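# Pick up the blue foam block and place it in the tote

## Task

Locate the blue foam block lying on the floor somewhere in the room and set it inside the tote near the door, fully within the tote with no part over its rim. It must stay there on its own after the robot lets go. The robot must not tip over or be left leaning.

## Robot and tools

ROBOT. A TidyBot++: a wheeled base 0.54 m long, 0.50 m wide and 0.38 m tall on four driven casters, carrying a single seven-joint arm with a two-finger gripper. The shoulder sits 0.12 m ahead of the base centre and 0.68 m up. Cameras: base_camera (fixed on the base, facing forward) and wrist_camera (looks along the hand). The arm begins folded with the hand aimed down; folded, the hand pokes up to 0.08 m beyond the base front and the elbow reaches up to 1.15 m.

FRAMES. Base frame: origin on the floor below the base centre, x forward, y left, z up. hand_pose is reported in it and marks the point between the finger pads; its z axis runs out along the fingers, its y axis is the closing direction. The odometry frame is the base frame as it was when the scene began. Heading is positive to the left, range -3.142 to 3.142.

execute_actions. Argument "actions" is a list holding one action or none (empty list = just report state and images). Argument "cameras" picks which images come back: "base_camera", "wrist_camera" or "all"; omitted or null means all, [] means none. An action may contain:
- "base": exactly one relative move from where the base currently is. translate_m: metres straight ahead (+) or back (-), -2 to 2. strafe_m: metres sideways, left positive, -2 to 2. rotate_rad: turn in place, counter-clockwise from above positive, -6.3 to 6.3.
- "joints": absolute targets, named per joint, in radians (gripper unitless). joint_1_rad (whole arm about vertical, positive = clockwise from above, opposite to rotate_rad), joint_3_rad, joint_5_rad, joint_7_rad accept any angle and take the short way, so larger turns need steps under half a turn. joint_2_rad -2.249 to 2.249, joint_4_rad -2.579 to 2.579, joint_6_rad -2.099 to 2.099. gripper_pos 0 (open, about 85 mm gap) to 1 (closed, squeezing ~96-120 N per finger). Done tolerances: ±0.039 for joints 1-4, ±0.056 for joints 5-7, ±0.03 gripper.
- "speeds": optional caps for this action only: translate_m and strafe_m 0.05-0.5 m/s, rotate_rad 0.1-1.57 rad/s (defaults are the maxima). A base move needing over 8.667 s at its cap is refused, and no action runs past 15 s.
Unknown keys or out-of-range numbers reject the whole call with nothing moving. Anything left out of an action may keep pushing toward its previous target.

ARM GEOMETRY. Upper arm 0.42 m, forearm 0.31 m, hand 0.31 m to the hand point. With joint_1_rad 0, joint_3_rad 3.14, joint_5_rad 0 (near the start pose) the arm stays in the base's x-z plane. Tilt from vertical, forward positive: upper arm = joint_2_rad; forearm = joint_2_rad - joint_4_rad; hand = that minus joint_6_rad. Forward reach from the shoulder is the sum of length*sin(tilt); height above it is the sum of length*cos(tilt). From 3.14, raising joint_3_rad swings a forward-bent forearm to the right; raising joint_5_rad swings a forward-bent hand right. With the hand down, joint_7_rad positive twists counter-clockwise seen from above; at 1.57 the fingers open left-right. Closed fingertips reach about 20 mm past the hand point. Arm joints move at up to 1.39 rad/s (1.22 for joints 5-7).

ACCURACY. Friction leaves the hand typically 1-2 cm off (more when outstretched), even with "all done", so descending close to the floor risks a collision. To correct, resend each joint: previous command + (desired - measured). hand_pose itself can be a little off; trust images. Objects held make the arm sag; never command a loaded joint to its measured angle, as it will sink more. Odometry counts wheel turns, so slips look like travel and drift grows over many moves.

wait: "seconds" 0 to 10; nothing new is commanded; returns state and images.
zoom_image: "camera" (base_camera or wrist_camera) and "region" [x0, y0, x1, y1] in pixels, top-left origin, at most 504 by 504, on that camera's most recent full image.
read_manual: optional "section", only "licences"; moves nothing.
finished_scene: "scene" integer 1 or 2; irreversible; call only once the block rests in the tote by itself, and the result tells whether it succeeded.

RESULTS. base_status and joint_status tell how each commanded motion ended: "done"; "off_target" (stopped short, maybe still pushing); "contact_stop" or "time_out" (target dropped, holding where it stopped). For the base, "done" only means the wheels turned enough; a blocked base can read "done" well short. Gripper "done" at 1 means empty fingers; "off_target" means something is held, at the reading shown. "joint command not followed" with a "cause:" line means a self-collision check withheld the arm's targets (joints show "not_followed"; the gripper still moves); those targets may be retried on later actions. on_its_own lists motion you did not command. joint_positions, hand_pose, base_odometry, base_tilt (degrees, forward/right positive, about 1 degree of bias) and motor_effort (percent of max, peak in brackets, noisy) follow. "pictures" names the images in order. "ARM HIT" means the arm struck the base or itself. If a stop is reported, the rest of that reply's motion calls are skipped.

AVOID. Dropping or flinging the block, slamming or shoving hard. Torque sensors above 104.5 N m (joints 1-4) or 51.3 N m (5-7) freeze the arm for 10 s; warnings appear at 56.7 and 29.4. Nothing stops the arm hitting the base. Snagging the arm above ~0.8 m while driving, or pushing/pulling sideways on a raised hand, can tip the robot; retract the arm or back away to right it. A hand pointing down reaches at most ~0.94 m high, only near the base. Holding loads heats motors: MOTOR HOT appears from 60 °C, and at 75 °C an OVER-TEMPERATURE FAULT makes the arm sag (keys then say "limit_stop_at_motor_heat"; resend targets). The robot keeps holding its last command while you think.

Each tool is called after "Emit:" as name([rows], argument=value, ...), one row to a line, values as JSON.

## Session

Emit:
execute_actions(actions=[])

Scene clock: 0.00 s.
base_odometry: x=+0.000 y=+0.000 heading=+0.000 (m, m, rad; odometry frame)
base_tilt: forward=-0.1 right=+0.4 (deg)
base_status: not commanded
joint_positions: joint_1_rad=-0.015 joint_2_rad=-0.329 joint_3_rad=+3.133 joint_4_rad=-2.501 joint_5_rad=-0.025 joint_6_rad=-0.924 joint_7_rad=+1.532 gripper_pos=+0.000
joint_status: not commanded
motor_effort: joint_1_rad=+1 joint_2_rad=+2 joint_3_rad=+0 joint_4_rad=+7 joint_5_rad=+0 joint_6_rad=+0 joint_7_rad=+1 (%)
hand_pose: x=+0.2561 y=+0.0106 z=+0.5911 quat_wxyz=(-0.009, +1.000, -0.015, +0.022) (m; base frame)
pictures: base_camera, wrist_camera
Images, in order (width x height): base_camera 644x364, wrist_camera 644x476.

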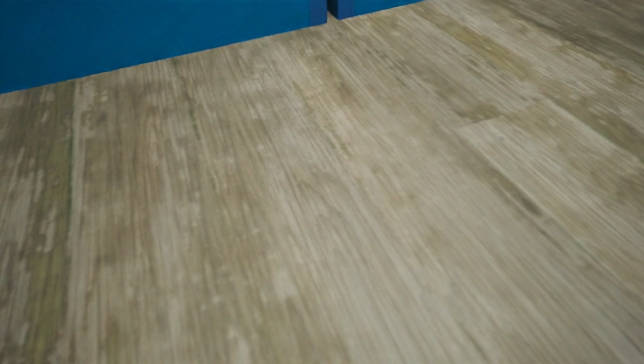

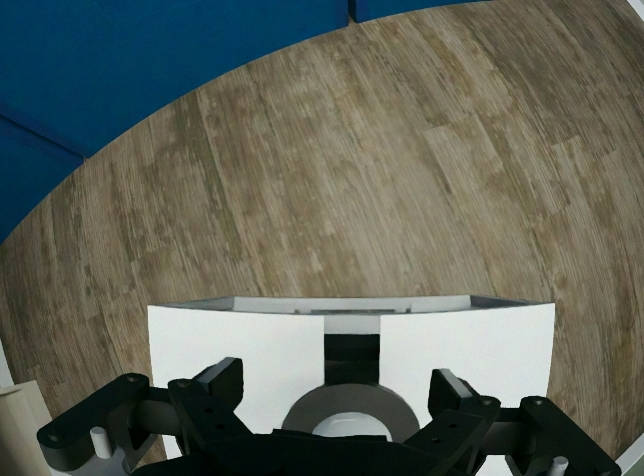

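Emit:
execute_actions([
  {"joints":{"joint_6_rad":0.1}},
], cameras=["wrist_camera"])

Emit:
execute_actions([
  {"base":{"rotate_rad":-1.6}},
])

Emit:
execute_actions([
  {"base":{"rotate_rad":-1.6}},
])

Emit:
execute_actions([
  {"base":{"rotate_rad":-1.6}},
])

Scene clock: 1.90 s.
base_odometry: x=+0.000 y=+0.000 heading=+0.000 (m, m, rad; odometry frame)
base_tilt: forward=-0.1 right=+0.4 (deg)
base_status: not commanded
joint_positions: joint_1_rad=-0.015 joint_2_rad=-0.329 joint_3_rad=+3.133 joint_4_rad=-2.501 joint_5_rad=-0.025 joint_6_rad=+0.081 joint_7_rad=+1.532 gripper_pos=+0.000
joint_status: all done
motor_effort: joint_1_rad=+0(0) joint_2_rad=-6(5) joint_3_rad=+0(0) joint_4_rad=+17(17) joint_5_rad=+0(0) joint_6_rad=+8(9) joint_7_rad=+1(1) (%)
hand_pose: x=+0.5121 y=+0.0102 z=+0.7472 quat_wxyz=(-0.020, +0.865, -0.017, +0.501) (m; base frame)
pictures: wrist_camera
Images, in order (width x height): wrist_camera 644x476.

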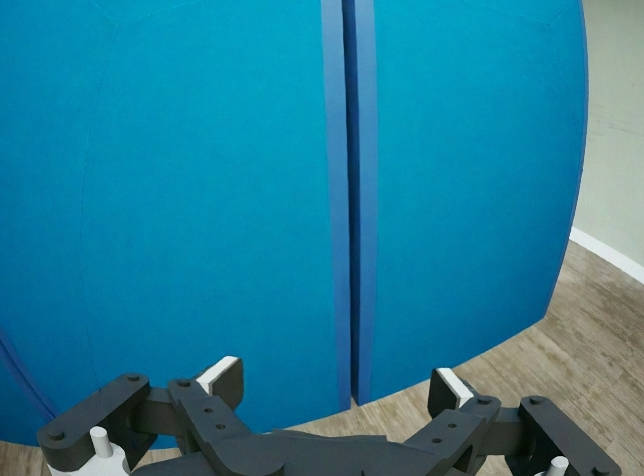

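Scene clock: 4.20 s.
base_odometry: x=+0.000 y=+0.000 heading=-1.599 (m, m, rad; odometry frame)
base_tilt: forward=-0.1 right=+0.4 (deg)
base_status: done
joint_positions: joint_1_rad=-0.015 joint_2_rad=-0.329 joint_3_rad=+3.133 joint_4_rad=-2.501 joint_5_rad=-0.025 joint_6_rad=+0.081 joint_7_rad=+1.532 gripper_pos=+0.000
joint_status: not commanded
motor_effort: joint_1_rad=+0(1) joint_2_rad=-5(7) joint_3_rad=+0(1) joint_4_rad=+17(16) joint_5_rad=+0(0) joint_6_rad=+8(8) joint_7_rad=+1(1) (%)
hand_pose: x=+0.5121 y=+0.0102 z=+0.7472 quat_wxyz=(-0.020, +0.865, -0.017, +0.501) (m; base frame)
pictures: base_camera, wrist_camera
Images, in order (width x height): base_camera 644x364, wrist_camera 644x476.

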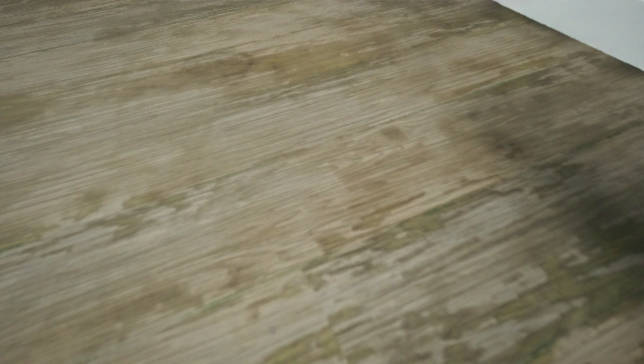

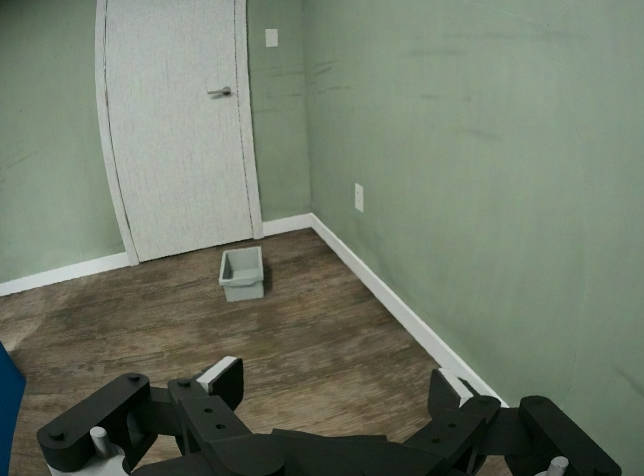

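Scene clock: 6.50 s.
base_odometry: x=+0.000 y=+0.000 heading=+3.085 (m, m, rad; odometry frame)
base_tilt: forward=-0.1 right=+0.4 (deg)
base_status: done
joint_positions: joint_1_rad=-0.015 joint_2_rad=-0.329 joint_3_rad=+3.133 joint_4_rad=-2.501 joint_5_rad=-0.025 joint_6_rad=+0.081 joint_7_rad=+1.532 gripper_pos=+0.000
joint_status: not commanded
motor_effort: joint_1_rad=+0(2) joint_2_rad=-6(6) joint_3_rad=+0(2) joint_4_rad=+17(16) joint_5_rad=+0(0) joint_6_rad=+8(8) joint_7_rad=+1(1) (%)
hand_pose: x=+0.5121 y=+0.0102 z=+0.7472 quat_wxyz=(-0.020, +0.865, -0.017, +0.501) (m; base frame)
pictures: base_camera, wrist_camera
Images, in order (width x height): base_camera 644x364, wrist_camera 644x476.

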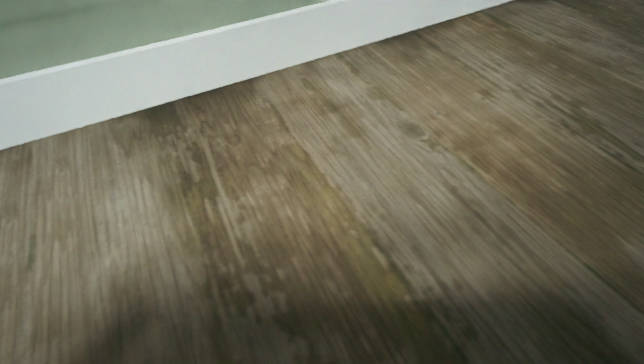

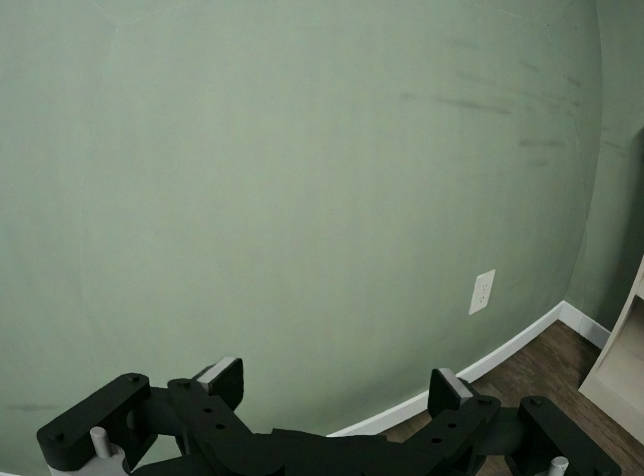

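Scene clock: 8.80 s.
base_odometry: x=+0.000 y=+0.000 heading=+1.486 (m, m, rad; odometry frame)
base_tilt: forward=-0.1 right=+0.4 (deg)
base_status: done
joint_positions: joint_1_rad=-0.015 joint_2_rad=-0.329 joint_3_rad=+3.133 joint_4_rad=-2.501 joint_5_rad=-0.025 joint_6_rad=+0.081 joint_7_rad=+1.532 gripper_pos=+0.000
joint_status: not commanded
motor_effort: joint_1_rad=+0(2) joint_2_rad=-5(6) joint_3_rad=+0(1) joint_4_rad=+16(17) joint_5_rad=+0(0) joint_6_rad=+8(8) joint_7_rad=+1(1) (%)
hand_pose: x=+0.5121 y=+0.0102 z=+0.7472 quat_wxyz=(-0.020, +0.865, -0.017, +0.501) (m; base frame)
pictures: base_camera, wrist_camera
Images, in order (width x height): base_camera 644x364, wrist_camera 644x476.

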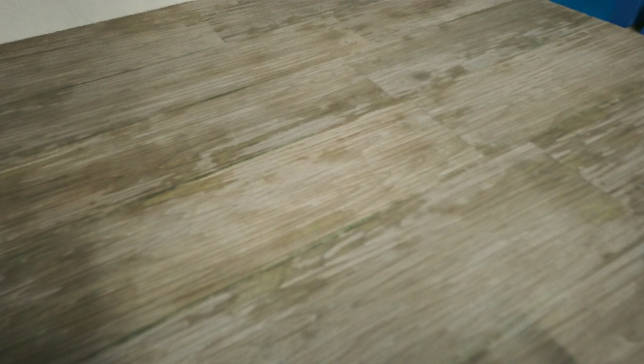

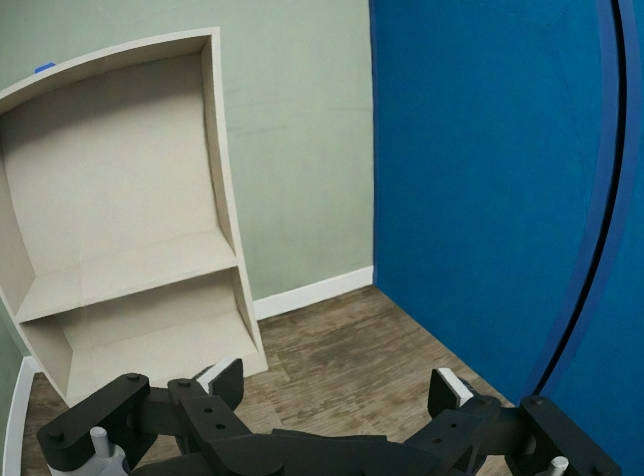

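Emit:
zoom_image(camera="wrist_camera", region=[0,30,160,150])

Region (0, 30, 160, 150) of wrist_camera's 644x476 image, scaled by 3.150; it fills the top 378 rows of this view, and the rest is white.

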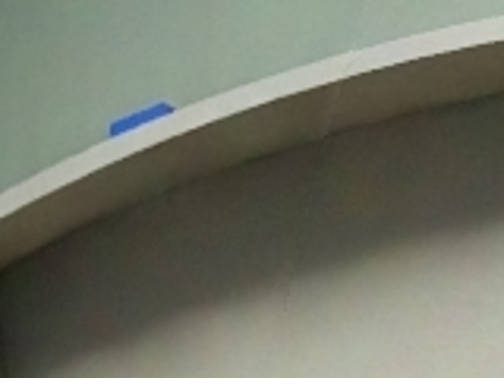

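Emit:
execute_actions([
  {"base":{"rotate_rad":-2.8}},
])

Emit:
execute_actions([
  {"base":{"translate_m":1.0},"joints":{"joint_1_rad":-1.2}},
])

Scene clock: 12.70 s.
base_odometry: x=+0.000 y=+0.000 heading=-1.314 (m, m, rad; odometry frame)
base_tilt: forward=-0.1 right=+0.4 (deg)
base_status: done
joint_positions: joint_1_rad=-0.015 joint_2_rad=-0.329 joint_3_rad=+3.133 joint_4_rad=-2.501 joint_5_rad=-0.025 joint_6_rad=+0.081 joint_7_rad=+1.532 gripper_pos=+0.000
joint_status: not commanded
motor_effort: joint_1_rad=+0(2) joint_2_rad=-6(6) joint_3_rad=+0(2) joint_4_rad=+17(17) joint_5_rad=+0(1) joint_6_rad=+8(8) joint_7_rad=+1(1) (%)
hand_pose: x=+0.5121 y=+0.0102 z=+0.7472 quat_wxyz=(-0.020, +0.865, -0.017, +0.501) (m; base frame)
pictures: base_camera, wrist_camera
Images, in order (width x height): base_camera 644x364, wrist_camera 644x476.

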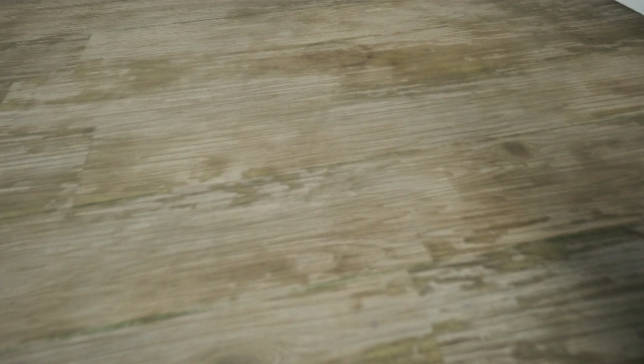

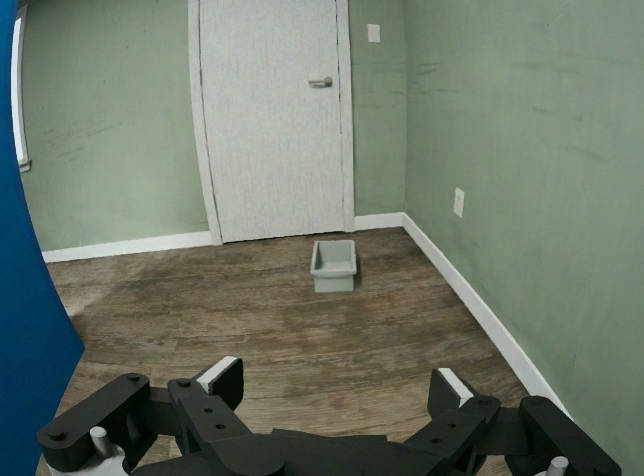

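Scene clock: 16.03 s.
base_odometry: x=+0.253 y=-0.968 heading=-1.314 (m, m, rad; odometry frame)
base_tilt: forward=-0.1 right=+0.4 (deg)
base_status: done
joint_positions: joint_1_rad=-1.175 joint_2_rad=-0.329 joint_3_rad=+3.133 joint_4_rad=-2.501 joint_5_rad=-0.025 joint_6_rad=+0.081 joint_7_rad=+1.532 gripper_pos=+0.000
joint_status: all done
motor_effort: joint_1_rad=+0(1) joint_2_rad=-5(7) joint_3_rad=+0(1) joint_4_rad=+16(17) joint_5_rad=+0(0) joint_6_rad=+9(8) joint_7_rad=+1(1) (%)
hand_pose: x=+0.2666 y=+0.3645 z=+0.7472 quat_wxyz=(-0.291, +0.733, +0.460, +0.408) (m; base frame)
pictures: base_camera, wrist_camera
Images, in order (width x height): base_camera 644x364, wrist_camera 644x476.

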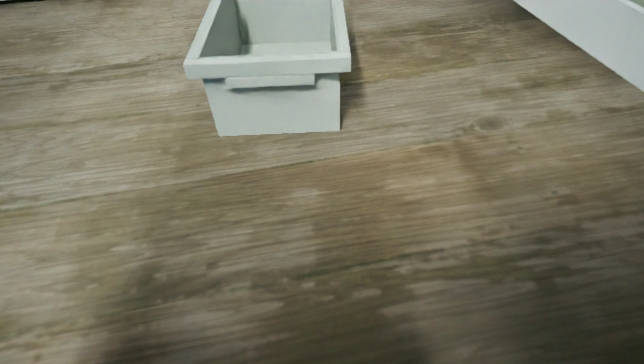

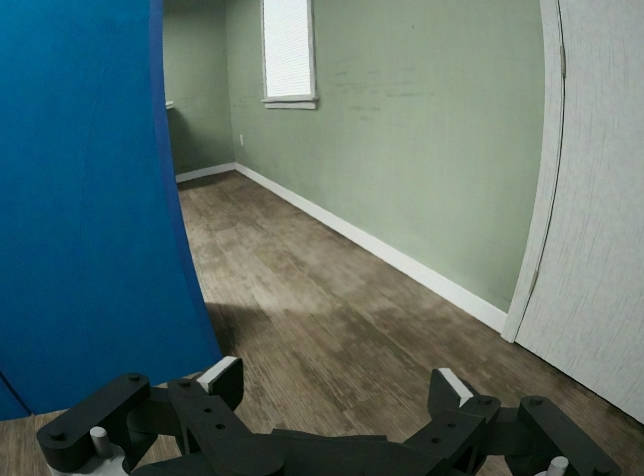

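Emit:
execute_actions([
  {"base":{"translate_m":0.28},"joints":{"joint_1_rad":-1.75}},
])

Scene clock: 18.40 s.
base_odometry: x=+0.324 y=-1.239 heading=-1.314 (m, m, rad; odometry frame)
base_tilt: forward=-0.1 right=+0.4 (deg)
base_status: done
joint_positions: joint_1_rad=-1.725 joint_2_rad=-0.329 joint_3_rad=+3.133 joint_4_rad=-2.501 joint_5_rad=-0.025 joint_6_rad=+0.081 joint_7_rad=+1.532 gripper_pos=+0.000
joint_status: all done
motor_effort: joint_1_rad=+0(0) joint_2_rad=-6(6) joint_3_rad=+0(1) joint_4_rad=+16(17) joint_5_rad=+0(0) joint_6_rad=+8(8) joint_7_rad=+1(1) (%)
hand_pose: x=+0.0544 y=+0.3879 z=+0.7472 quat_wxyz=(-0.391, +0.581, +0.641, +0.314) (m; base frame)
pictures: base_camera, wrist_camera
Images, in order (width x height): base_camera 644x364, wrist_camera 644x476.

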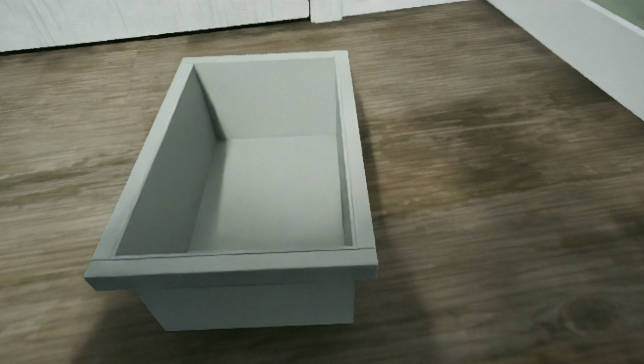

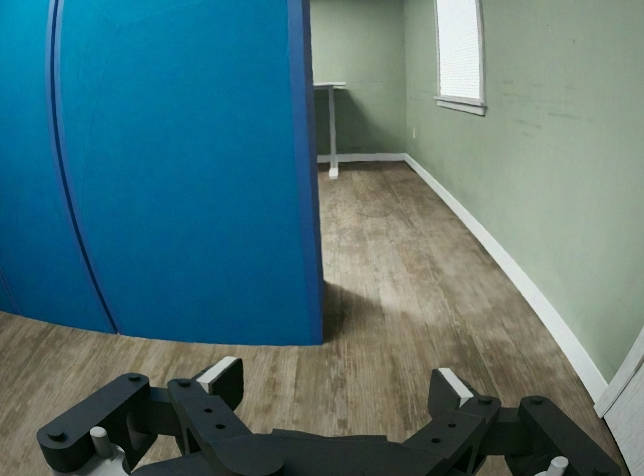

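Emit:
execute_actions([
  {"base":{"strafe_m":0.5}},
], cameras=[])

Emit:
execute_actions([
  {"base":{"translate_m":0.42},"joints":{"joint_1_rad":0}},
])

Emit:
execute_actions([
  {"base":{"rotate_rad":1.66}},
])

Scene clock: 21.70 s.
base_odometry: x=+0.808 y=-1.112 heading=-1.315 (m, m, rad; odometry frame)
base_tilt: forward=-0.1 right=+0.4 (deg)
base_status: done
joint_positions: joint_1_rad=-1.725 joint_2_rad=-0.327 joint_3_rad=+3.133 joint_4_rad=-2.501 joint_5_rad=-0.025 joint_6_rad=+0.081 joint_7_rad=+1.532 gripper_pos=+0.000
joint_status: not commanded
motor_effort: joint_1_rad=+0(0) joint_2_rad=-5(9) joint_3_rad=+0(1) joint_4_rad=+17(17) joint_5_rad=+0(0) joint_6_rad=+9(9) joint_7_rad=+1(1) (%)
hand_pose: x=+0.0542 y=+0.3880 z=+0.7465 quat_wxyz=(-0.390, +0.581, +0.642, +0.313) (m; base frame)
pictures: none
No camera images: the call's "cameras" was empty. Leave "cameras" out to get every camera's image.

Scene clock: 24.87 s.
base_odometry: x=+0.915 y=-1.518 heading=-1.315 (m, m, rad; odometry frame)
base_tilt: forward=-0.1 right=+0.4 (deg)
base_status: done
joint_positions: joint_1_rad=-0.030 joint_2_rad=-0.336 joint_3_rad=+3.114 joint_4_rad=-2.538 joint_5_rad=-0.025 joint_6_rad=+0.068 joint_7_rad=+1.532 gripper_pos=+0.000
joint_status: all done
motor_effort: joint_1_rad=+3(11) joint_2_rad=-3(7) joint_3_rad=+2(9) joint_4_rad=+23(32) joint_5_rad=-2(4) joint_6_rad=+14(20) joint_7_rad=+0(1) (%)
hand_pose: x=+0.4963 y=+0.0224 z=+0.7270 quat_wxyz=(-0.024, +0.876, -0.002, +0.482) (m; base frame)
pictures: base_camera, wrist_camera
Images, in order (width x height): base_camera 644x364, wrist_camera 644x476.

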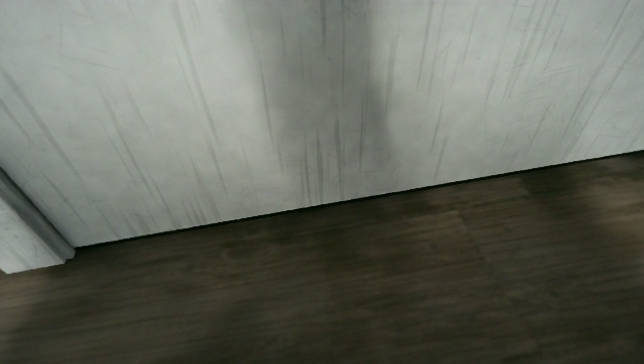

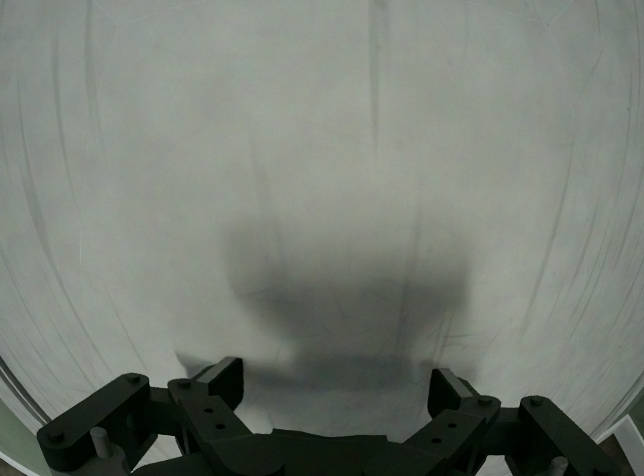

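Scene clock: 27.20 s.
base_odometry: x=+0.915 y=-1.518 heading=+0.345 (m, m, rad; odometry frame)
base_tilt: forward=-0.1 right=+0.4 (deg)
base_status: done
joint_positions: joint_1_rad=+0.004 joint_2_rad=-0.333 joint_3_rad=+3.136 joint_4_rad=-2.500 joint_5_rad=-0.025 joint_6_rad=+0.067 joint_7_rad=+1.532 gripper_pos=+0.000
joint_status: not commanded
motor_effort: joint_1_rad=+0(8) joint_2_rad=-5(7) joint_3_rad=+0(6) joint_4_rad=+16(29) joint_5_rad=+0(3) joint_6_rad=+8(18) joint_7_rad=+1(3) (%)
hand_pose: x=+0.5103 y=+0.0014 z=+0.7459 quat_wxyz=(-0.015, +0.867, -0.027, +0.498) (m; base frame)
pictures: base_camera, wrist_camera
Images, in order (width x height): base_camera 644x364, wrist_camera 644x476.

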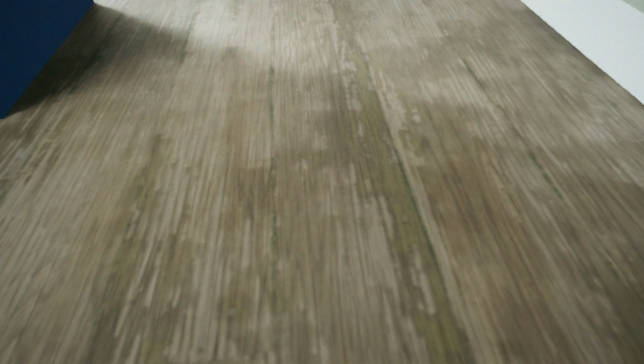

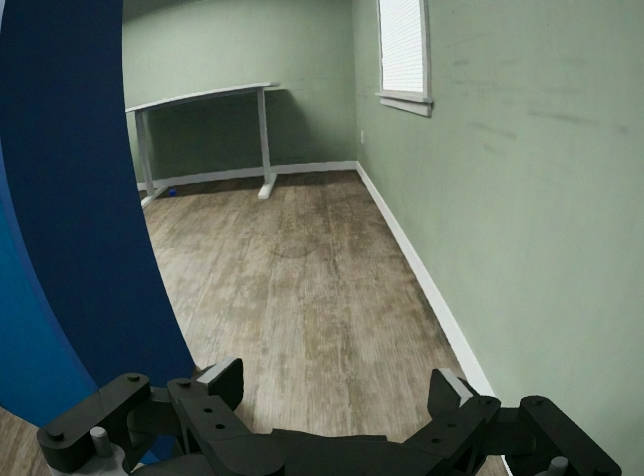

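Emit:
execute_actions([
  {"base":{"translate_m":1.5}},
])

Scene clock: 31.87 s.
base_odometry: x=+2.326 y=-1.010 heading=+0.345 (m, m, rad; odometry frame)
base_tilt: forward=-0.1 right=+0.4 (deg)
base_status: done
joint_positions: joint_1_rad=+0.004 joint_2_rad=-0.333 joint_3_rad=+3.136 joint_4_rad=-2.500 joint_5_rad=-0.025 joint_6_rad=+0.067 joint_7_rad=+1.532 gripper_pos=+0.000
joint_status: not commanded
motor_effort: joint_1_rad=+0(0) joint_2_rad=-5(7) joint_3_rad=+0(0) joint_4_rad=+16(17) joint_5_rad=+0(0) joint_6_rad=+8(8) joint_7_rad=+1(1) (%)
hand_pose: x=+0.5103 y=+0.0014 z=+0.7457 quat_wxyz=(-0.015, +0.867, -0.027, +0.497) (m; base frame)
pictures: base_camera, wrist_camera
Images, in order (width x height): base_camera 644x364, wrist_camera 644x476.

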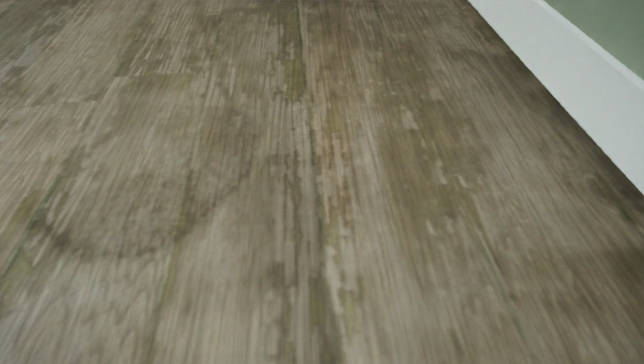

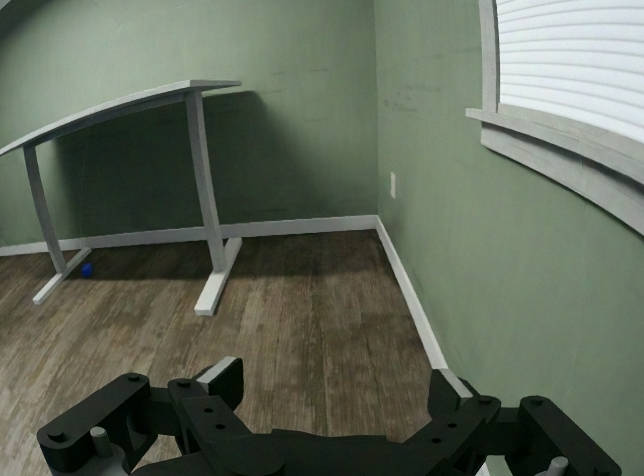

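Emit:
execute_actions([
  {"base":{"strafe_m":1.2},"joints":{"joint_6_rad":-0.2}},
])

Scene clock: 35.97 s.
base_odometry: x=+1.921 y=+0.120 heading=+0.345 (m, m, rad; odometry frame)
base_tilt: forward=-0.1 right=+0.4 (deg)
base_status: done
joint_positions: joint_1_rad=+0.004 joint_2_rad=-0.333 joint_3_rad=+3.136 joint_4_rad=-2.505 joint_5_rad=-0.025 joint_6_rad=-0.180 joint_7_rad=+1.532 gripper_pos=+0.000
joint_status: all done
motor_effort: joint_1_rad=+0(1) joint_2_rad=-4(6) joint_3_rad=+0(1) joint_4_rad=+16(18) joint_5_rad=+0(0) joint_6_rad=+7(8) joint_7_rad=+1(0) (%)
hand_pose: x=+0.4618 y=+0.0032 z=+0.6824 quat_wxyz=(-0.014, +0.923, -0.028, +0.384) (m; base frame)
pictures: base_camera, wrist_camera
Images, in order (width x height): base_camera 644x364, wrist_camera 644x476.

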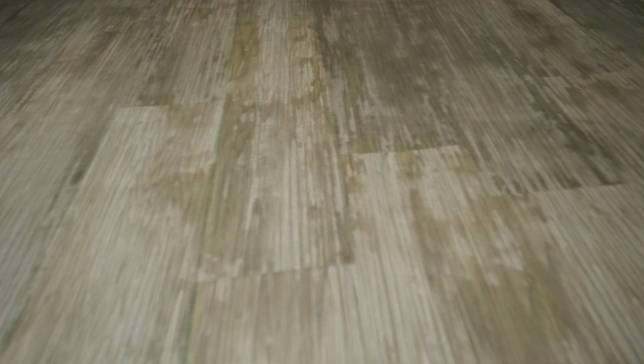

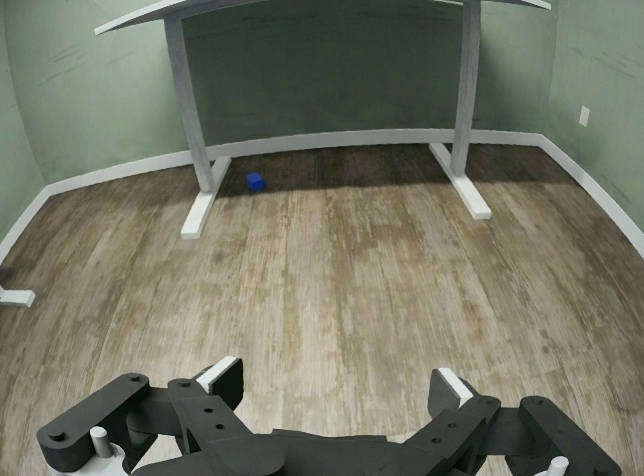

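Emit:
execute_actions([
  {"base":{"strafe_m":0.29}},
], cameras=[])

Emit:
execute_actions([
  {"base":{"translate_m":0.45},"joints":{"joint_6_rad":-0.5}},
])

Scene clock: 39.17 s.
base_odometry: x=+1.822 y=+0.393 heading=+0.345 (m, m, rad; odometry frame)
base_tilt: forward=-0.1 right=+0.4 (deg)
base_status: done
joint_positions: joint_1_rad=+0.004 joint_2_rad=-0.333 joint_3_rad=+3.136 joint_4_rad=-2.505 joint_5_rad=-0.025 joint_6_rad=-0.180 joint_7_rad=+1.532 gripper_pos=+0.000
joint_status: not commanded
motor_effort: joint_1_rad=+1(1) joint_2_rad=-5(5) joint_3_rad=+0(2) joint_4_rad=+16(16) joint_5_rad=+0(0) joint_6_rad=+6(7) joint_7_rad=+1(1) (%)
hand_pose: x=+0.4618 y=+0.0032 z=+0.6824 quat_wxyz=(-0.014, +0.923, -0.028, +0.384) (m; base frame)
pictures: none
No camera images: the call's "cameras" was empty. Leave "cameras" out to get every camera's image.

Scene clock: 41.33 s.
base_odometry: x=+2.246 y=+0.546 heading=+0.346 (m, m, rad; odometry frame)
base_tilt: forward=+0.0 right=+0.4 (deg)
base_status: done
joint_positions: joint_1_rad=+0.004 joint_2_rad=-0.330 joint_3_rad=+3.136 joint_4_rad=-2.509 joint_5_rad=-0.025 joint_6_rad=-0.483 joint_7_rad=+1.532 gripper_pos=+0.000
joint_status: all done
motor_effort: joint_1_rad=+0(0) joint_2_rad=-3(5) joint_3_rad=+0(0) joint_4_rad=+15(17) joint_5_rad=+0(0) joint_6_rad=+5(8) joint_7_rad=+1(1) (%)
hand_pose: x=+0.3844 y=+0.0052 z=+0.6243 quat_wxyz=(-0.012, +0.971, -0.028, +0.238) (m; base frame)
pictures: base_camera, wrist_camera
Images, in order (width x height): base_camera 644x364, wrist_camera 644x476.

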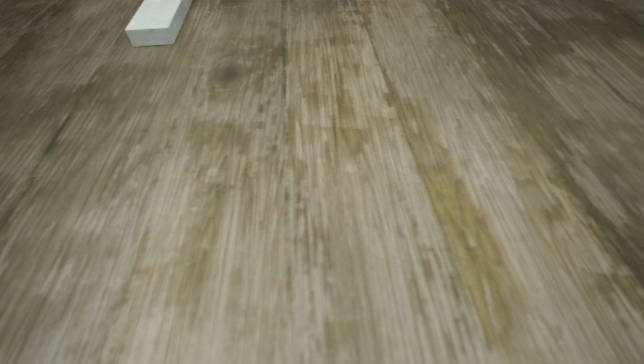

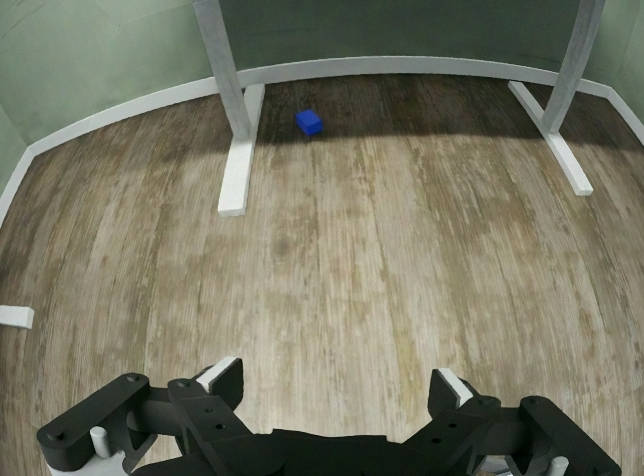

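Emit:
execute_actions([
  {"base":{"strafe_m":-0.04},"joints":{"joint_2_rad":1.6,"joint_4_rad":-0.7,"joint_6_rad":0.1}},
])

Scene clock: 45.70 s.
base_odometry: x=+2.260 y=+0.508 heading=+0.346 (m, m, rad; odometry frame)
base_tilt: forward=+0.0 right=+0.5 (deg)
base_status: done
joint_positions: joint_1_rad=+0.004 joint_2_rad=+1.591 joint_3_rad=+3.136 joint_4_rad=-0.724 joint_5_rad=-0.025 joint_6_rad=+0.061 joint_7_rad=+1.532 gripper_pos=+0.000
joint_status: all done
motor_effort: joint_1_rad=+0(1) joint_2_rad=-57(59) joint_3_rad=-1(1) joint_4_rad=+14(15) joint_5_rad=+0(1) joint_6_rad=+7(7) joint_7_rad=+1(1) (%)
hand_pose: x=+1.0125 y=-0.0005 z=+0.2640 quat_wxyz=(-0.015, +0.903, -0.032, +0.429) (m; base frame)
pictures: base_camera, wrist_camera
Images, in order (width x height): base_camera 644x364, wrist_camera 644x476.

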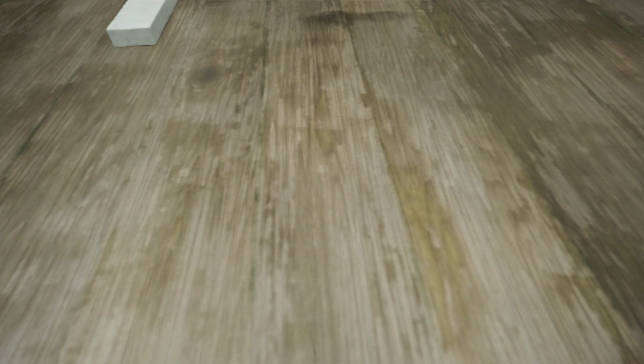

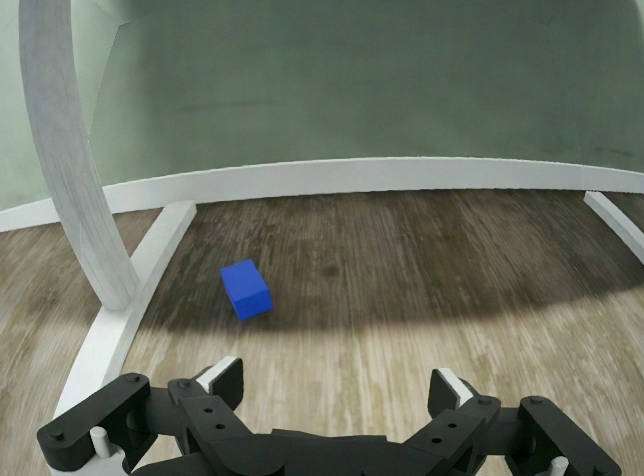

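Emit:
execute_actions([
  {"base":{"strafe_m":0.11},"joints":{"joint_2_rad":1.72,"joint_4_rad":-0.55,"joint_6_rad":-0.5,"joint_7_rad":1.85}},
], cameras=[])

Emit:
execute_actions([
  {"base":{"translate_m":0.33}},
])

Scene clock: 48.20 s.
base_odometry: x=+2.223 y=+0.612 heading=+0.346 (m, m, rad; odometry frame)
base_tilt: forward=-0.1 right=+0.4 (deg)
base_status: done
joint_positions: joint_1_rad=-0.005 joint_2_rad=+1.725 joint_3_rad=+3.136 joint_4_rad=-0.569 joint_5_rad=-0.025 joint_6_rad=-0.475 joint_7_rad=+1.826 gripper_pos=+0.000
joint_status: all done
motor_effort: joint_1_rad=+0(7) joint_2_rad=-54(60) joint_3_rad=-1(2) joint_4_rad=+13(15) joint_5_rad=-1(0) joint_6_rad=+4(8) joint_7_rad=+1(1) (%)
hand_pose: x=+0.8842 y=+0.0109 z=+0.1196 quat_wxyz=(+0.013, +0.976, +0.117, +0.185) (m; base frame)
pictures: none
No camera images: the call's "cameras" was empty. Leave "cameras" out to get every camera's image.

Scene clock: 50.17 s.
base_odometry: x=+2.533 y=+0.724 heading=+0.346 (m, m, rad; odometry frame)
base_tilt: forward=+0.0 right=+0.4 (deg)
base_status: done
joint_positions: joint_1_rad=-0.005 joint_2_rad=+1.724 joint_3_rad=+3.136 joint_4_rad=-0.565 joint_5_rad=-0.025 joint_6_rad=-0.475 joint_7_rad=+1.826 gripper_pos=+0.000
joint_status: not commanded
motor_effort: joint_1_rad=+0(2) joint_2_rad=-54(57) joint_3_rad=-1(1) joint_4_rad=+13(15) joint_5_rad=+0(0) joint_6_rad=+5(5) joint_7_rad=+1(0) (%)
hand_pose: x=+0.8865 y=+0.0110 z=+0.1215 quat_wxyz=(+0.013, +0.975, +0.117, +0.188) (m; base frame)
pictures: base_camera, wrist_camera
Images, in order (width x height): base_camera 644x364, wrist_camera 644x476.

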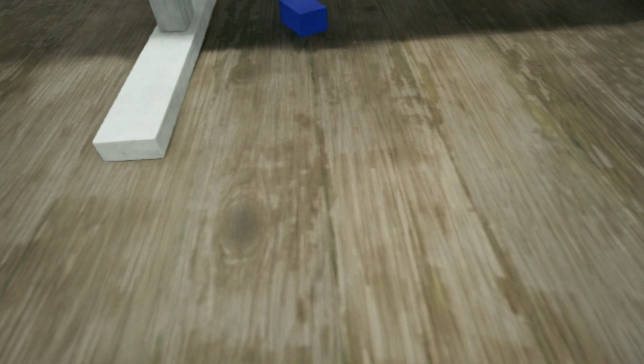

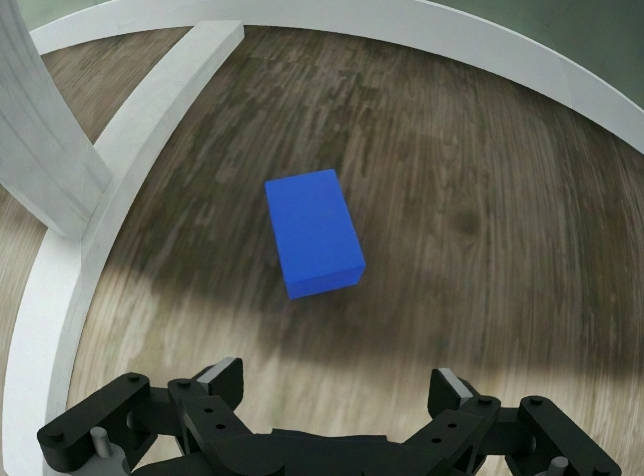

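Emit:
execute_actions([
  {"base":{"translate_m":0.16},"joints":{"joint_7_rad":2.1,"joint_1_rad":-0.04}},
])

Emit:
execute_actions([
  {"joints":{"joint_2_rad":1.84,"joint_4_rad":-0.44,"joint_6_rad":-0.525}},
])

Scene clock: 52.50 s.
base_odometry: x=+2.684 y=+0.778 heading=+0.347 (m, m, rad; odometry frame)
base_tilt: forward=+0.0 right=+0.5 (deg)
base_status: done
joint_positions: joint_1_rad=-0.024 joint_2_rad=+1.723 joint_3_rad=+3.136 joint_4_rad=-0.562 joint_5_rad=-0.025 joint_6_rad=-0.475 joint_7_rad=+2.089 gripper_pos=+0.000
joint_status: all done
motor_effort: joint_1_rad=+0(4) joint_2_rad=-55(56) joint_3_rad=-1(2) joint_4_rad=+13(14) joint_5_rad=+0(1) joint_6_rad=+5(5) joint_7_rad=+0(0) (%)
hand_pose: x=+0.8877 y=+0.0258 z=+0.1229 quat_wxyz=(+0.036, +0.949, +0.253, +0.186) (m; base frame)
pictures: base_camera, wrist_camera
Images, in order (width x height): base_camera 644x364, wrist_camera 644x476.

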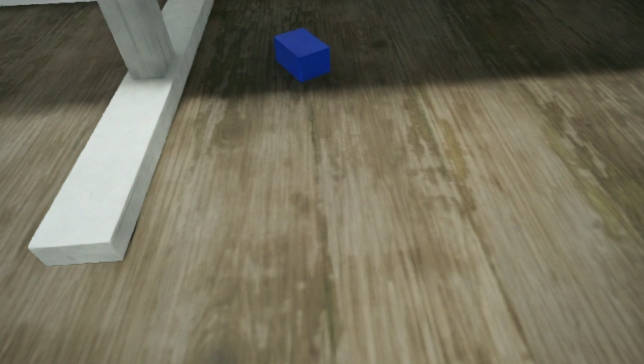

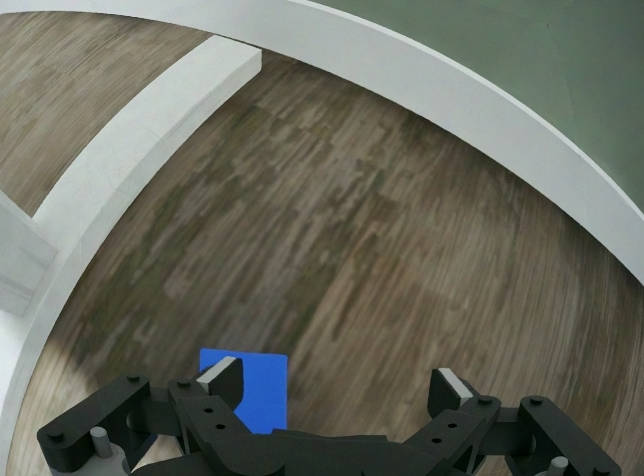

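Scene clock: 53.63 s.
base_odometry: x=+2.684 y=+0.778 heading=+0.347 (m, m, rad; odometry frame)
base_tilt: forward=+0.0 right=+0.4 (deg)
base_status: not commanded
joint_positions: joint_1_rad=-0.024 joint_2_rad=+1.837 joint_3_rad=+3.136 joint_4_rad=-0.459 joint_5_rad=-0.025 joint_6_rad=-0.489 joint_7_rad=+2.089 gripper_pos=+0.000
joint_status: all done
motor_effort: joint_1_rad=+0(1) joint_2_rad=-52(57) joint_3_rad=-1(1) joint_4_rad=+13(14) joint_5_rad=-1(0) joint_6_rad=+4(5) joint_7_rad=+1(1) (%)
hand_pose: x=+0.8689 y=+0.0252 z=+0.0713 quat_wxyz=(+0.034, +0.951, +0.253, +0.175) (m; base frame)
pictures: base_camera, wrist_camera
Images, in order (width x height): base_camera 644x364, wrist_camera 644x476.

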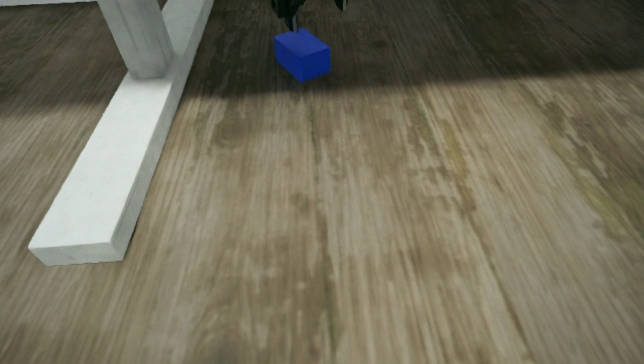

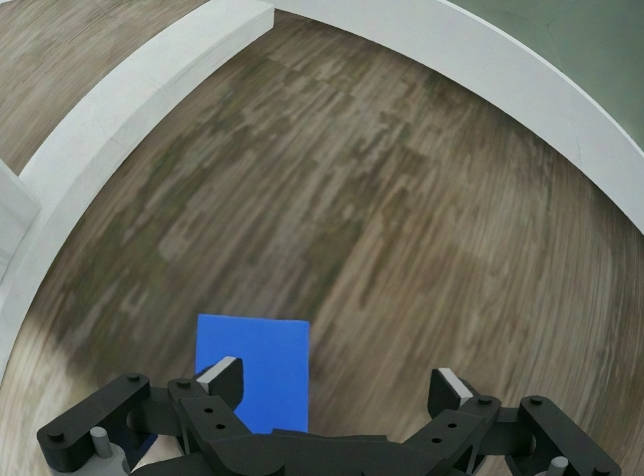

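Emit:
execute_actions([
  {"base":{"strafe_m":0.035},"joints":{"joint_2_rad":1.81}},
])

Scene clock: 55.90 s.
base_odometry: x=+2.672 y=+0.812 heading=+0.347 (m, m, rad; odometry frame)
base_tilt: forward=+0.0 right=+0.4 (deg)
base_status: done
joint_positions: joint_1_rad=-0.039 joint_2_rad=+1.823 joint_3_rad=+3.136 joint_4_rad=-0.457 joint_5_rad=-0.025 joint_6_rad=-0.489 joint_7_rad=+2.089 gripper_pos=+0.000
joint_status: all done
motor_effort: joint_1_rad=-1(6) joint_2_rad=-53(56) joint_3_rad=-1(2) joint_4_rad=+13(14) joint_5_rad=+0(1) joint_6_rad=+5(5) joint_7_rad=+1(1) (%)
hand_pose: x=+0.8776 y=+0.0368 z=+0.0823 quat_wxyz=(+0.034, +0.948, +0.260, +0.182) (m; base frame)
pictures: base_camera, wrist_camera
Images, in order (width x height): base_camera 644x364, wrist_camera 644x476.

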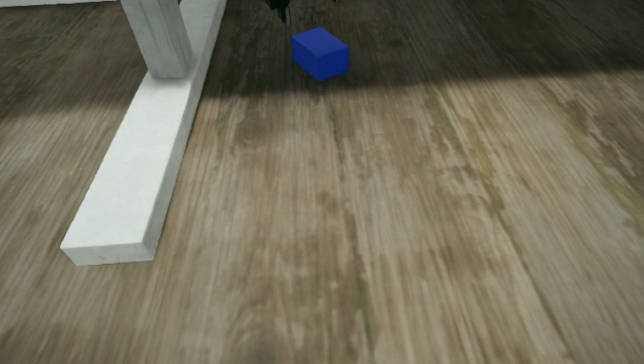

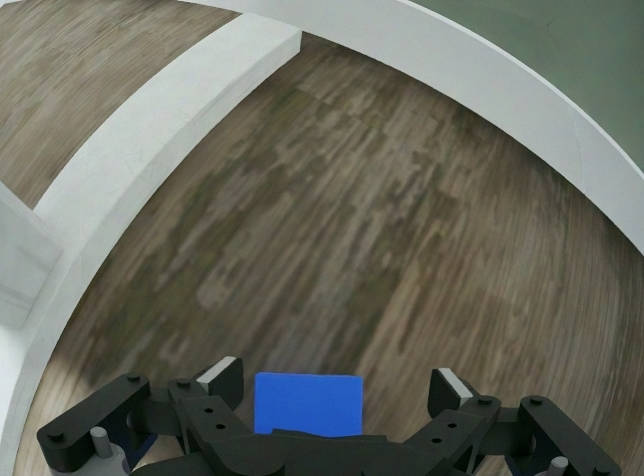

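Emit:
execute_actions([
  {"base":{"strafe_m":0.012}},
], cameras=[])

Emit:
execute_actions([
  {"joints":{"joint_2_rad":1.9,"joint_4_rad":-0.39,"joint_6_rad":-0.55}},
])

Scene clock: 57.27 s.
base_odometry: x=+2.668 y=+0.823 heading=+0.347 (m, m, rad; odometry frame)
base_tilt: forward=+0.0 right=+0.4 (deg)
base_status: done
joint_positions: joint_1_rad=-0.044 joint_2_rad=+1.823 joint_3_rad=+3.136 joint_4_rad=-0.457 joint_5_rad=-0.025 joint_6_rad=-0.489 joint_7_rad=+2.089 gripper_pos=+0.000
joint_status: not commanded
motor_effort: joint_1_rad=+0(4) joint_2_rad=-53(54) joint_3_rad=-1(2) joint_4_rad=+13(14) joint_5_rad=-1(1) joint_6_rad=+4(5) joint_7_rad=+0(0) (%)
hand_pose: x=+0.8774 y=+0.0403 z=+0.0823 quat_wxyz=(+0.034, +0.947, +0.262, +0.182) (m; base frame)
pictures: none
No camera images: the call's "cameras" was empty. Leave "cameras" out to get every camera's image.

Scene clock: 58.33 s.
base_odometry: x=+2.668 y=+0.823 heading=+0.347 (m, m, rad; odometry frame)
base_tilt: forward=+0.0 right=+0.4 (deg)
base_status: not commanded
joint_positions: joint_1_rad=-0.044 joint_2_rad=+1.895 joint_3_rad=+3.136 joint_4_rad=-0.408 joint_5_rad=-0.025 joint_6_rad=-0.514 joint_7_rad=+2.089 gripper_pos=+0.000
joint_status: all done
motor_effort: joint_1_rad=+0(1) joint_2_rad=-53(54) joint_3_rad=-1(1) joint_4_rad=+12(12) joint_5_rad=+0(1) joint_6_rad=+4(5) joint_7_rad=+1(1) (%)
hand_pose: x=+0.8502 y=+0.0392 z=+0.0429 quat_wxyz=(+0.028, +0.951, +0.263, +0.160) (m; base frame)
pictures: base_camera, wrist_camera
Images, in order (width x height): base_camera 644x364, wrist_camera 644x476.

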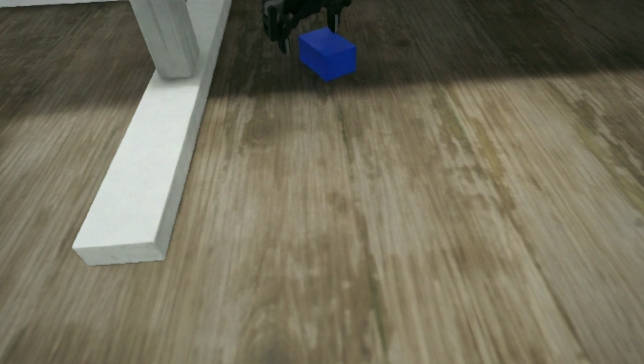

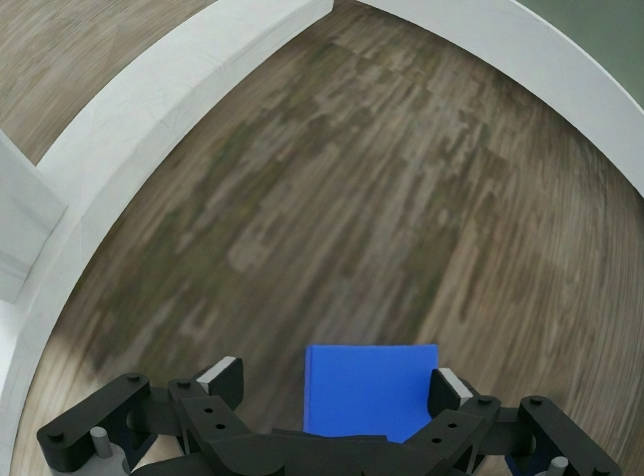

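Emit:
zoom_image(camera="base_camera", region=[230,0,400,110])

Region (230, 0, 400, 110) of base_camera's 644x364 image, scaled by 2.965; it fills the top 326 rows of this view, and the rest is white.

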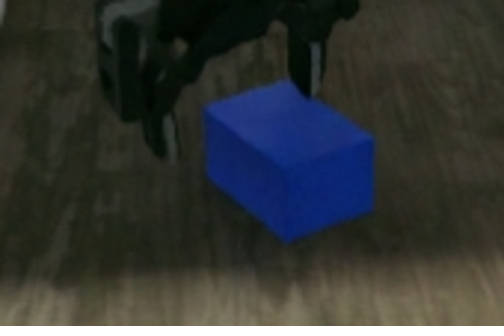

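Emit:
execute_actions([
  {"base":{"strafe_m":-0.018},"joints":{"joint_2_rad":1.87}},
])

Scene clock: 59.80 s.
base_odometry: x=+2.674 y=+0.806 heading=+0.347 (m, m, rad; odometry frame)
base_tilt: forward=-0.1 right=+0.4 (deg)
base_status: done
joint_positions: joint_1_rad=-0.036 joint_2_rad=+1.882 joint_3_rad=+3.136 joint_4_rad=-0.407 joint_5_rad=-0.025 joint_6_rad=-0.514 joint_7_rad=+2.089 gripper_pos=+0.000
joint_status: all done
motor_effort: joint_1_rad=+1(6) joint_2_rad=-53(54) joint_3_rad=-1(1) joint_4_rad=+13(14) joint_5_rad=+0(1) joint_6_rad=+4(4) joint_7_rad=+1(1) (%)
hand_pose: x=+0.8588 y=+0.0338 z=+0.0524 quat_wxyz=(+0.030, +0.951, +0.259, +0.166) (m; base frame)
pictures: base_camera, wrist_camera
Images, in order (width x height): base_camera 644x364, wrist_camera 644x476.

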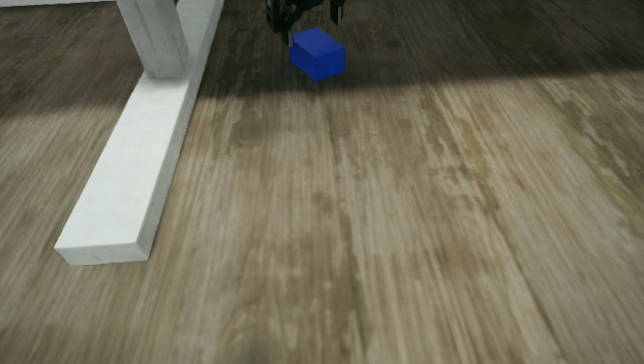

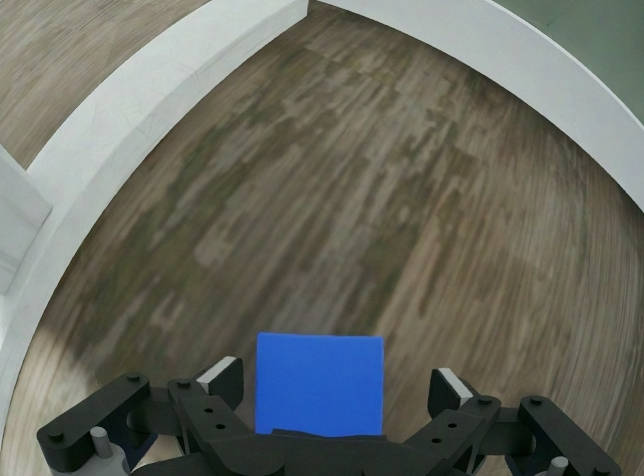

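Emit:
execute_actions([
  {"joints":{"joint_2_rad":1.925,"joint_4_rad":-0.38,"joint_6_rad":-0.55}},
])

Scene clock: 61.07 s.
base_odometry: x=+2.674 y=+0.806 heading=+0.347 (m, m, rad; odometry frame)
base_tilt: forward=-0.1 right=+0.4 (deg)
base_status: not commanded
joint_positions: joint_1_rad=-0.036 joint_2_rad=+1.916 joint_3_rad=+3.136 joint_4_rad=-0.398 joint_5_rad=-0.025 joint_6_rad=-0.514 joint_7_rad=+2.089 gripper_pos=+0.000
joint_status: all done
motor_effort: joint_1_rad=+0(0) joint_2_rad=-52(54) joint_3_rad=-1(1) joint_4_rad=+13(13) joint_5_rad=+0(1) joint_6_rad=+4(4) joint_7_rad=+1(1) (%)
hand_pose: x=+0.8420 y=+0.0332 z=+0.0309 quat_wxyz=(+0.027, +0.953, +0.260, +0.154) (m; base frame)
pictures: base_camera, wrist_camera
Images, in order (width x height): base_camera 644x364, wrist_camera 644x476.

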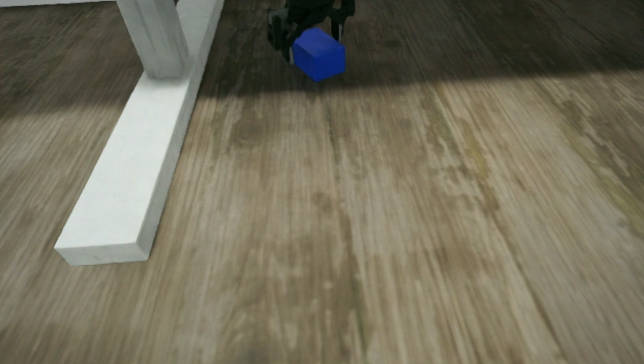

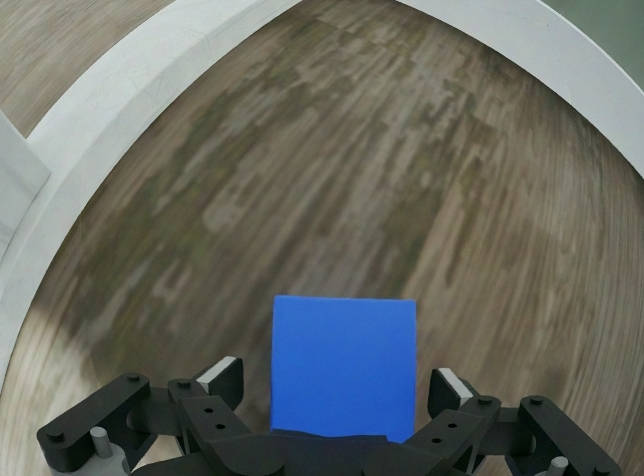

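Emit:
zoom_image(camera="base_camera", region=[230,0,400,110])

Region (230, 0, 400, 110) of base_camera's 644x364 image, scaled by 2.965; it fills the top 326 rows of this view, and the rest is white.

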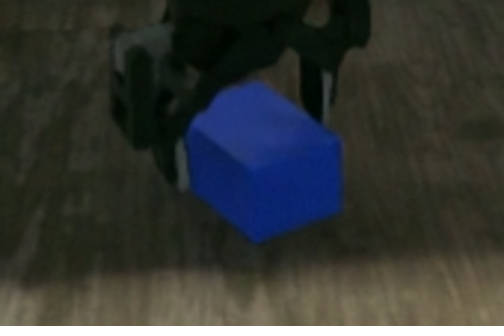

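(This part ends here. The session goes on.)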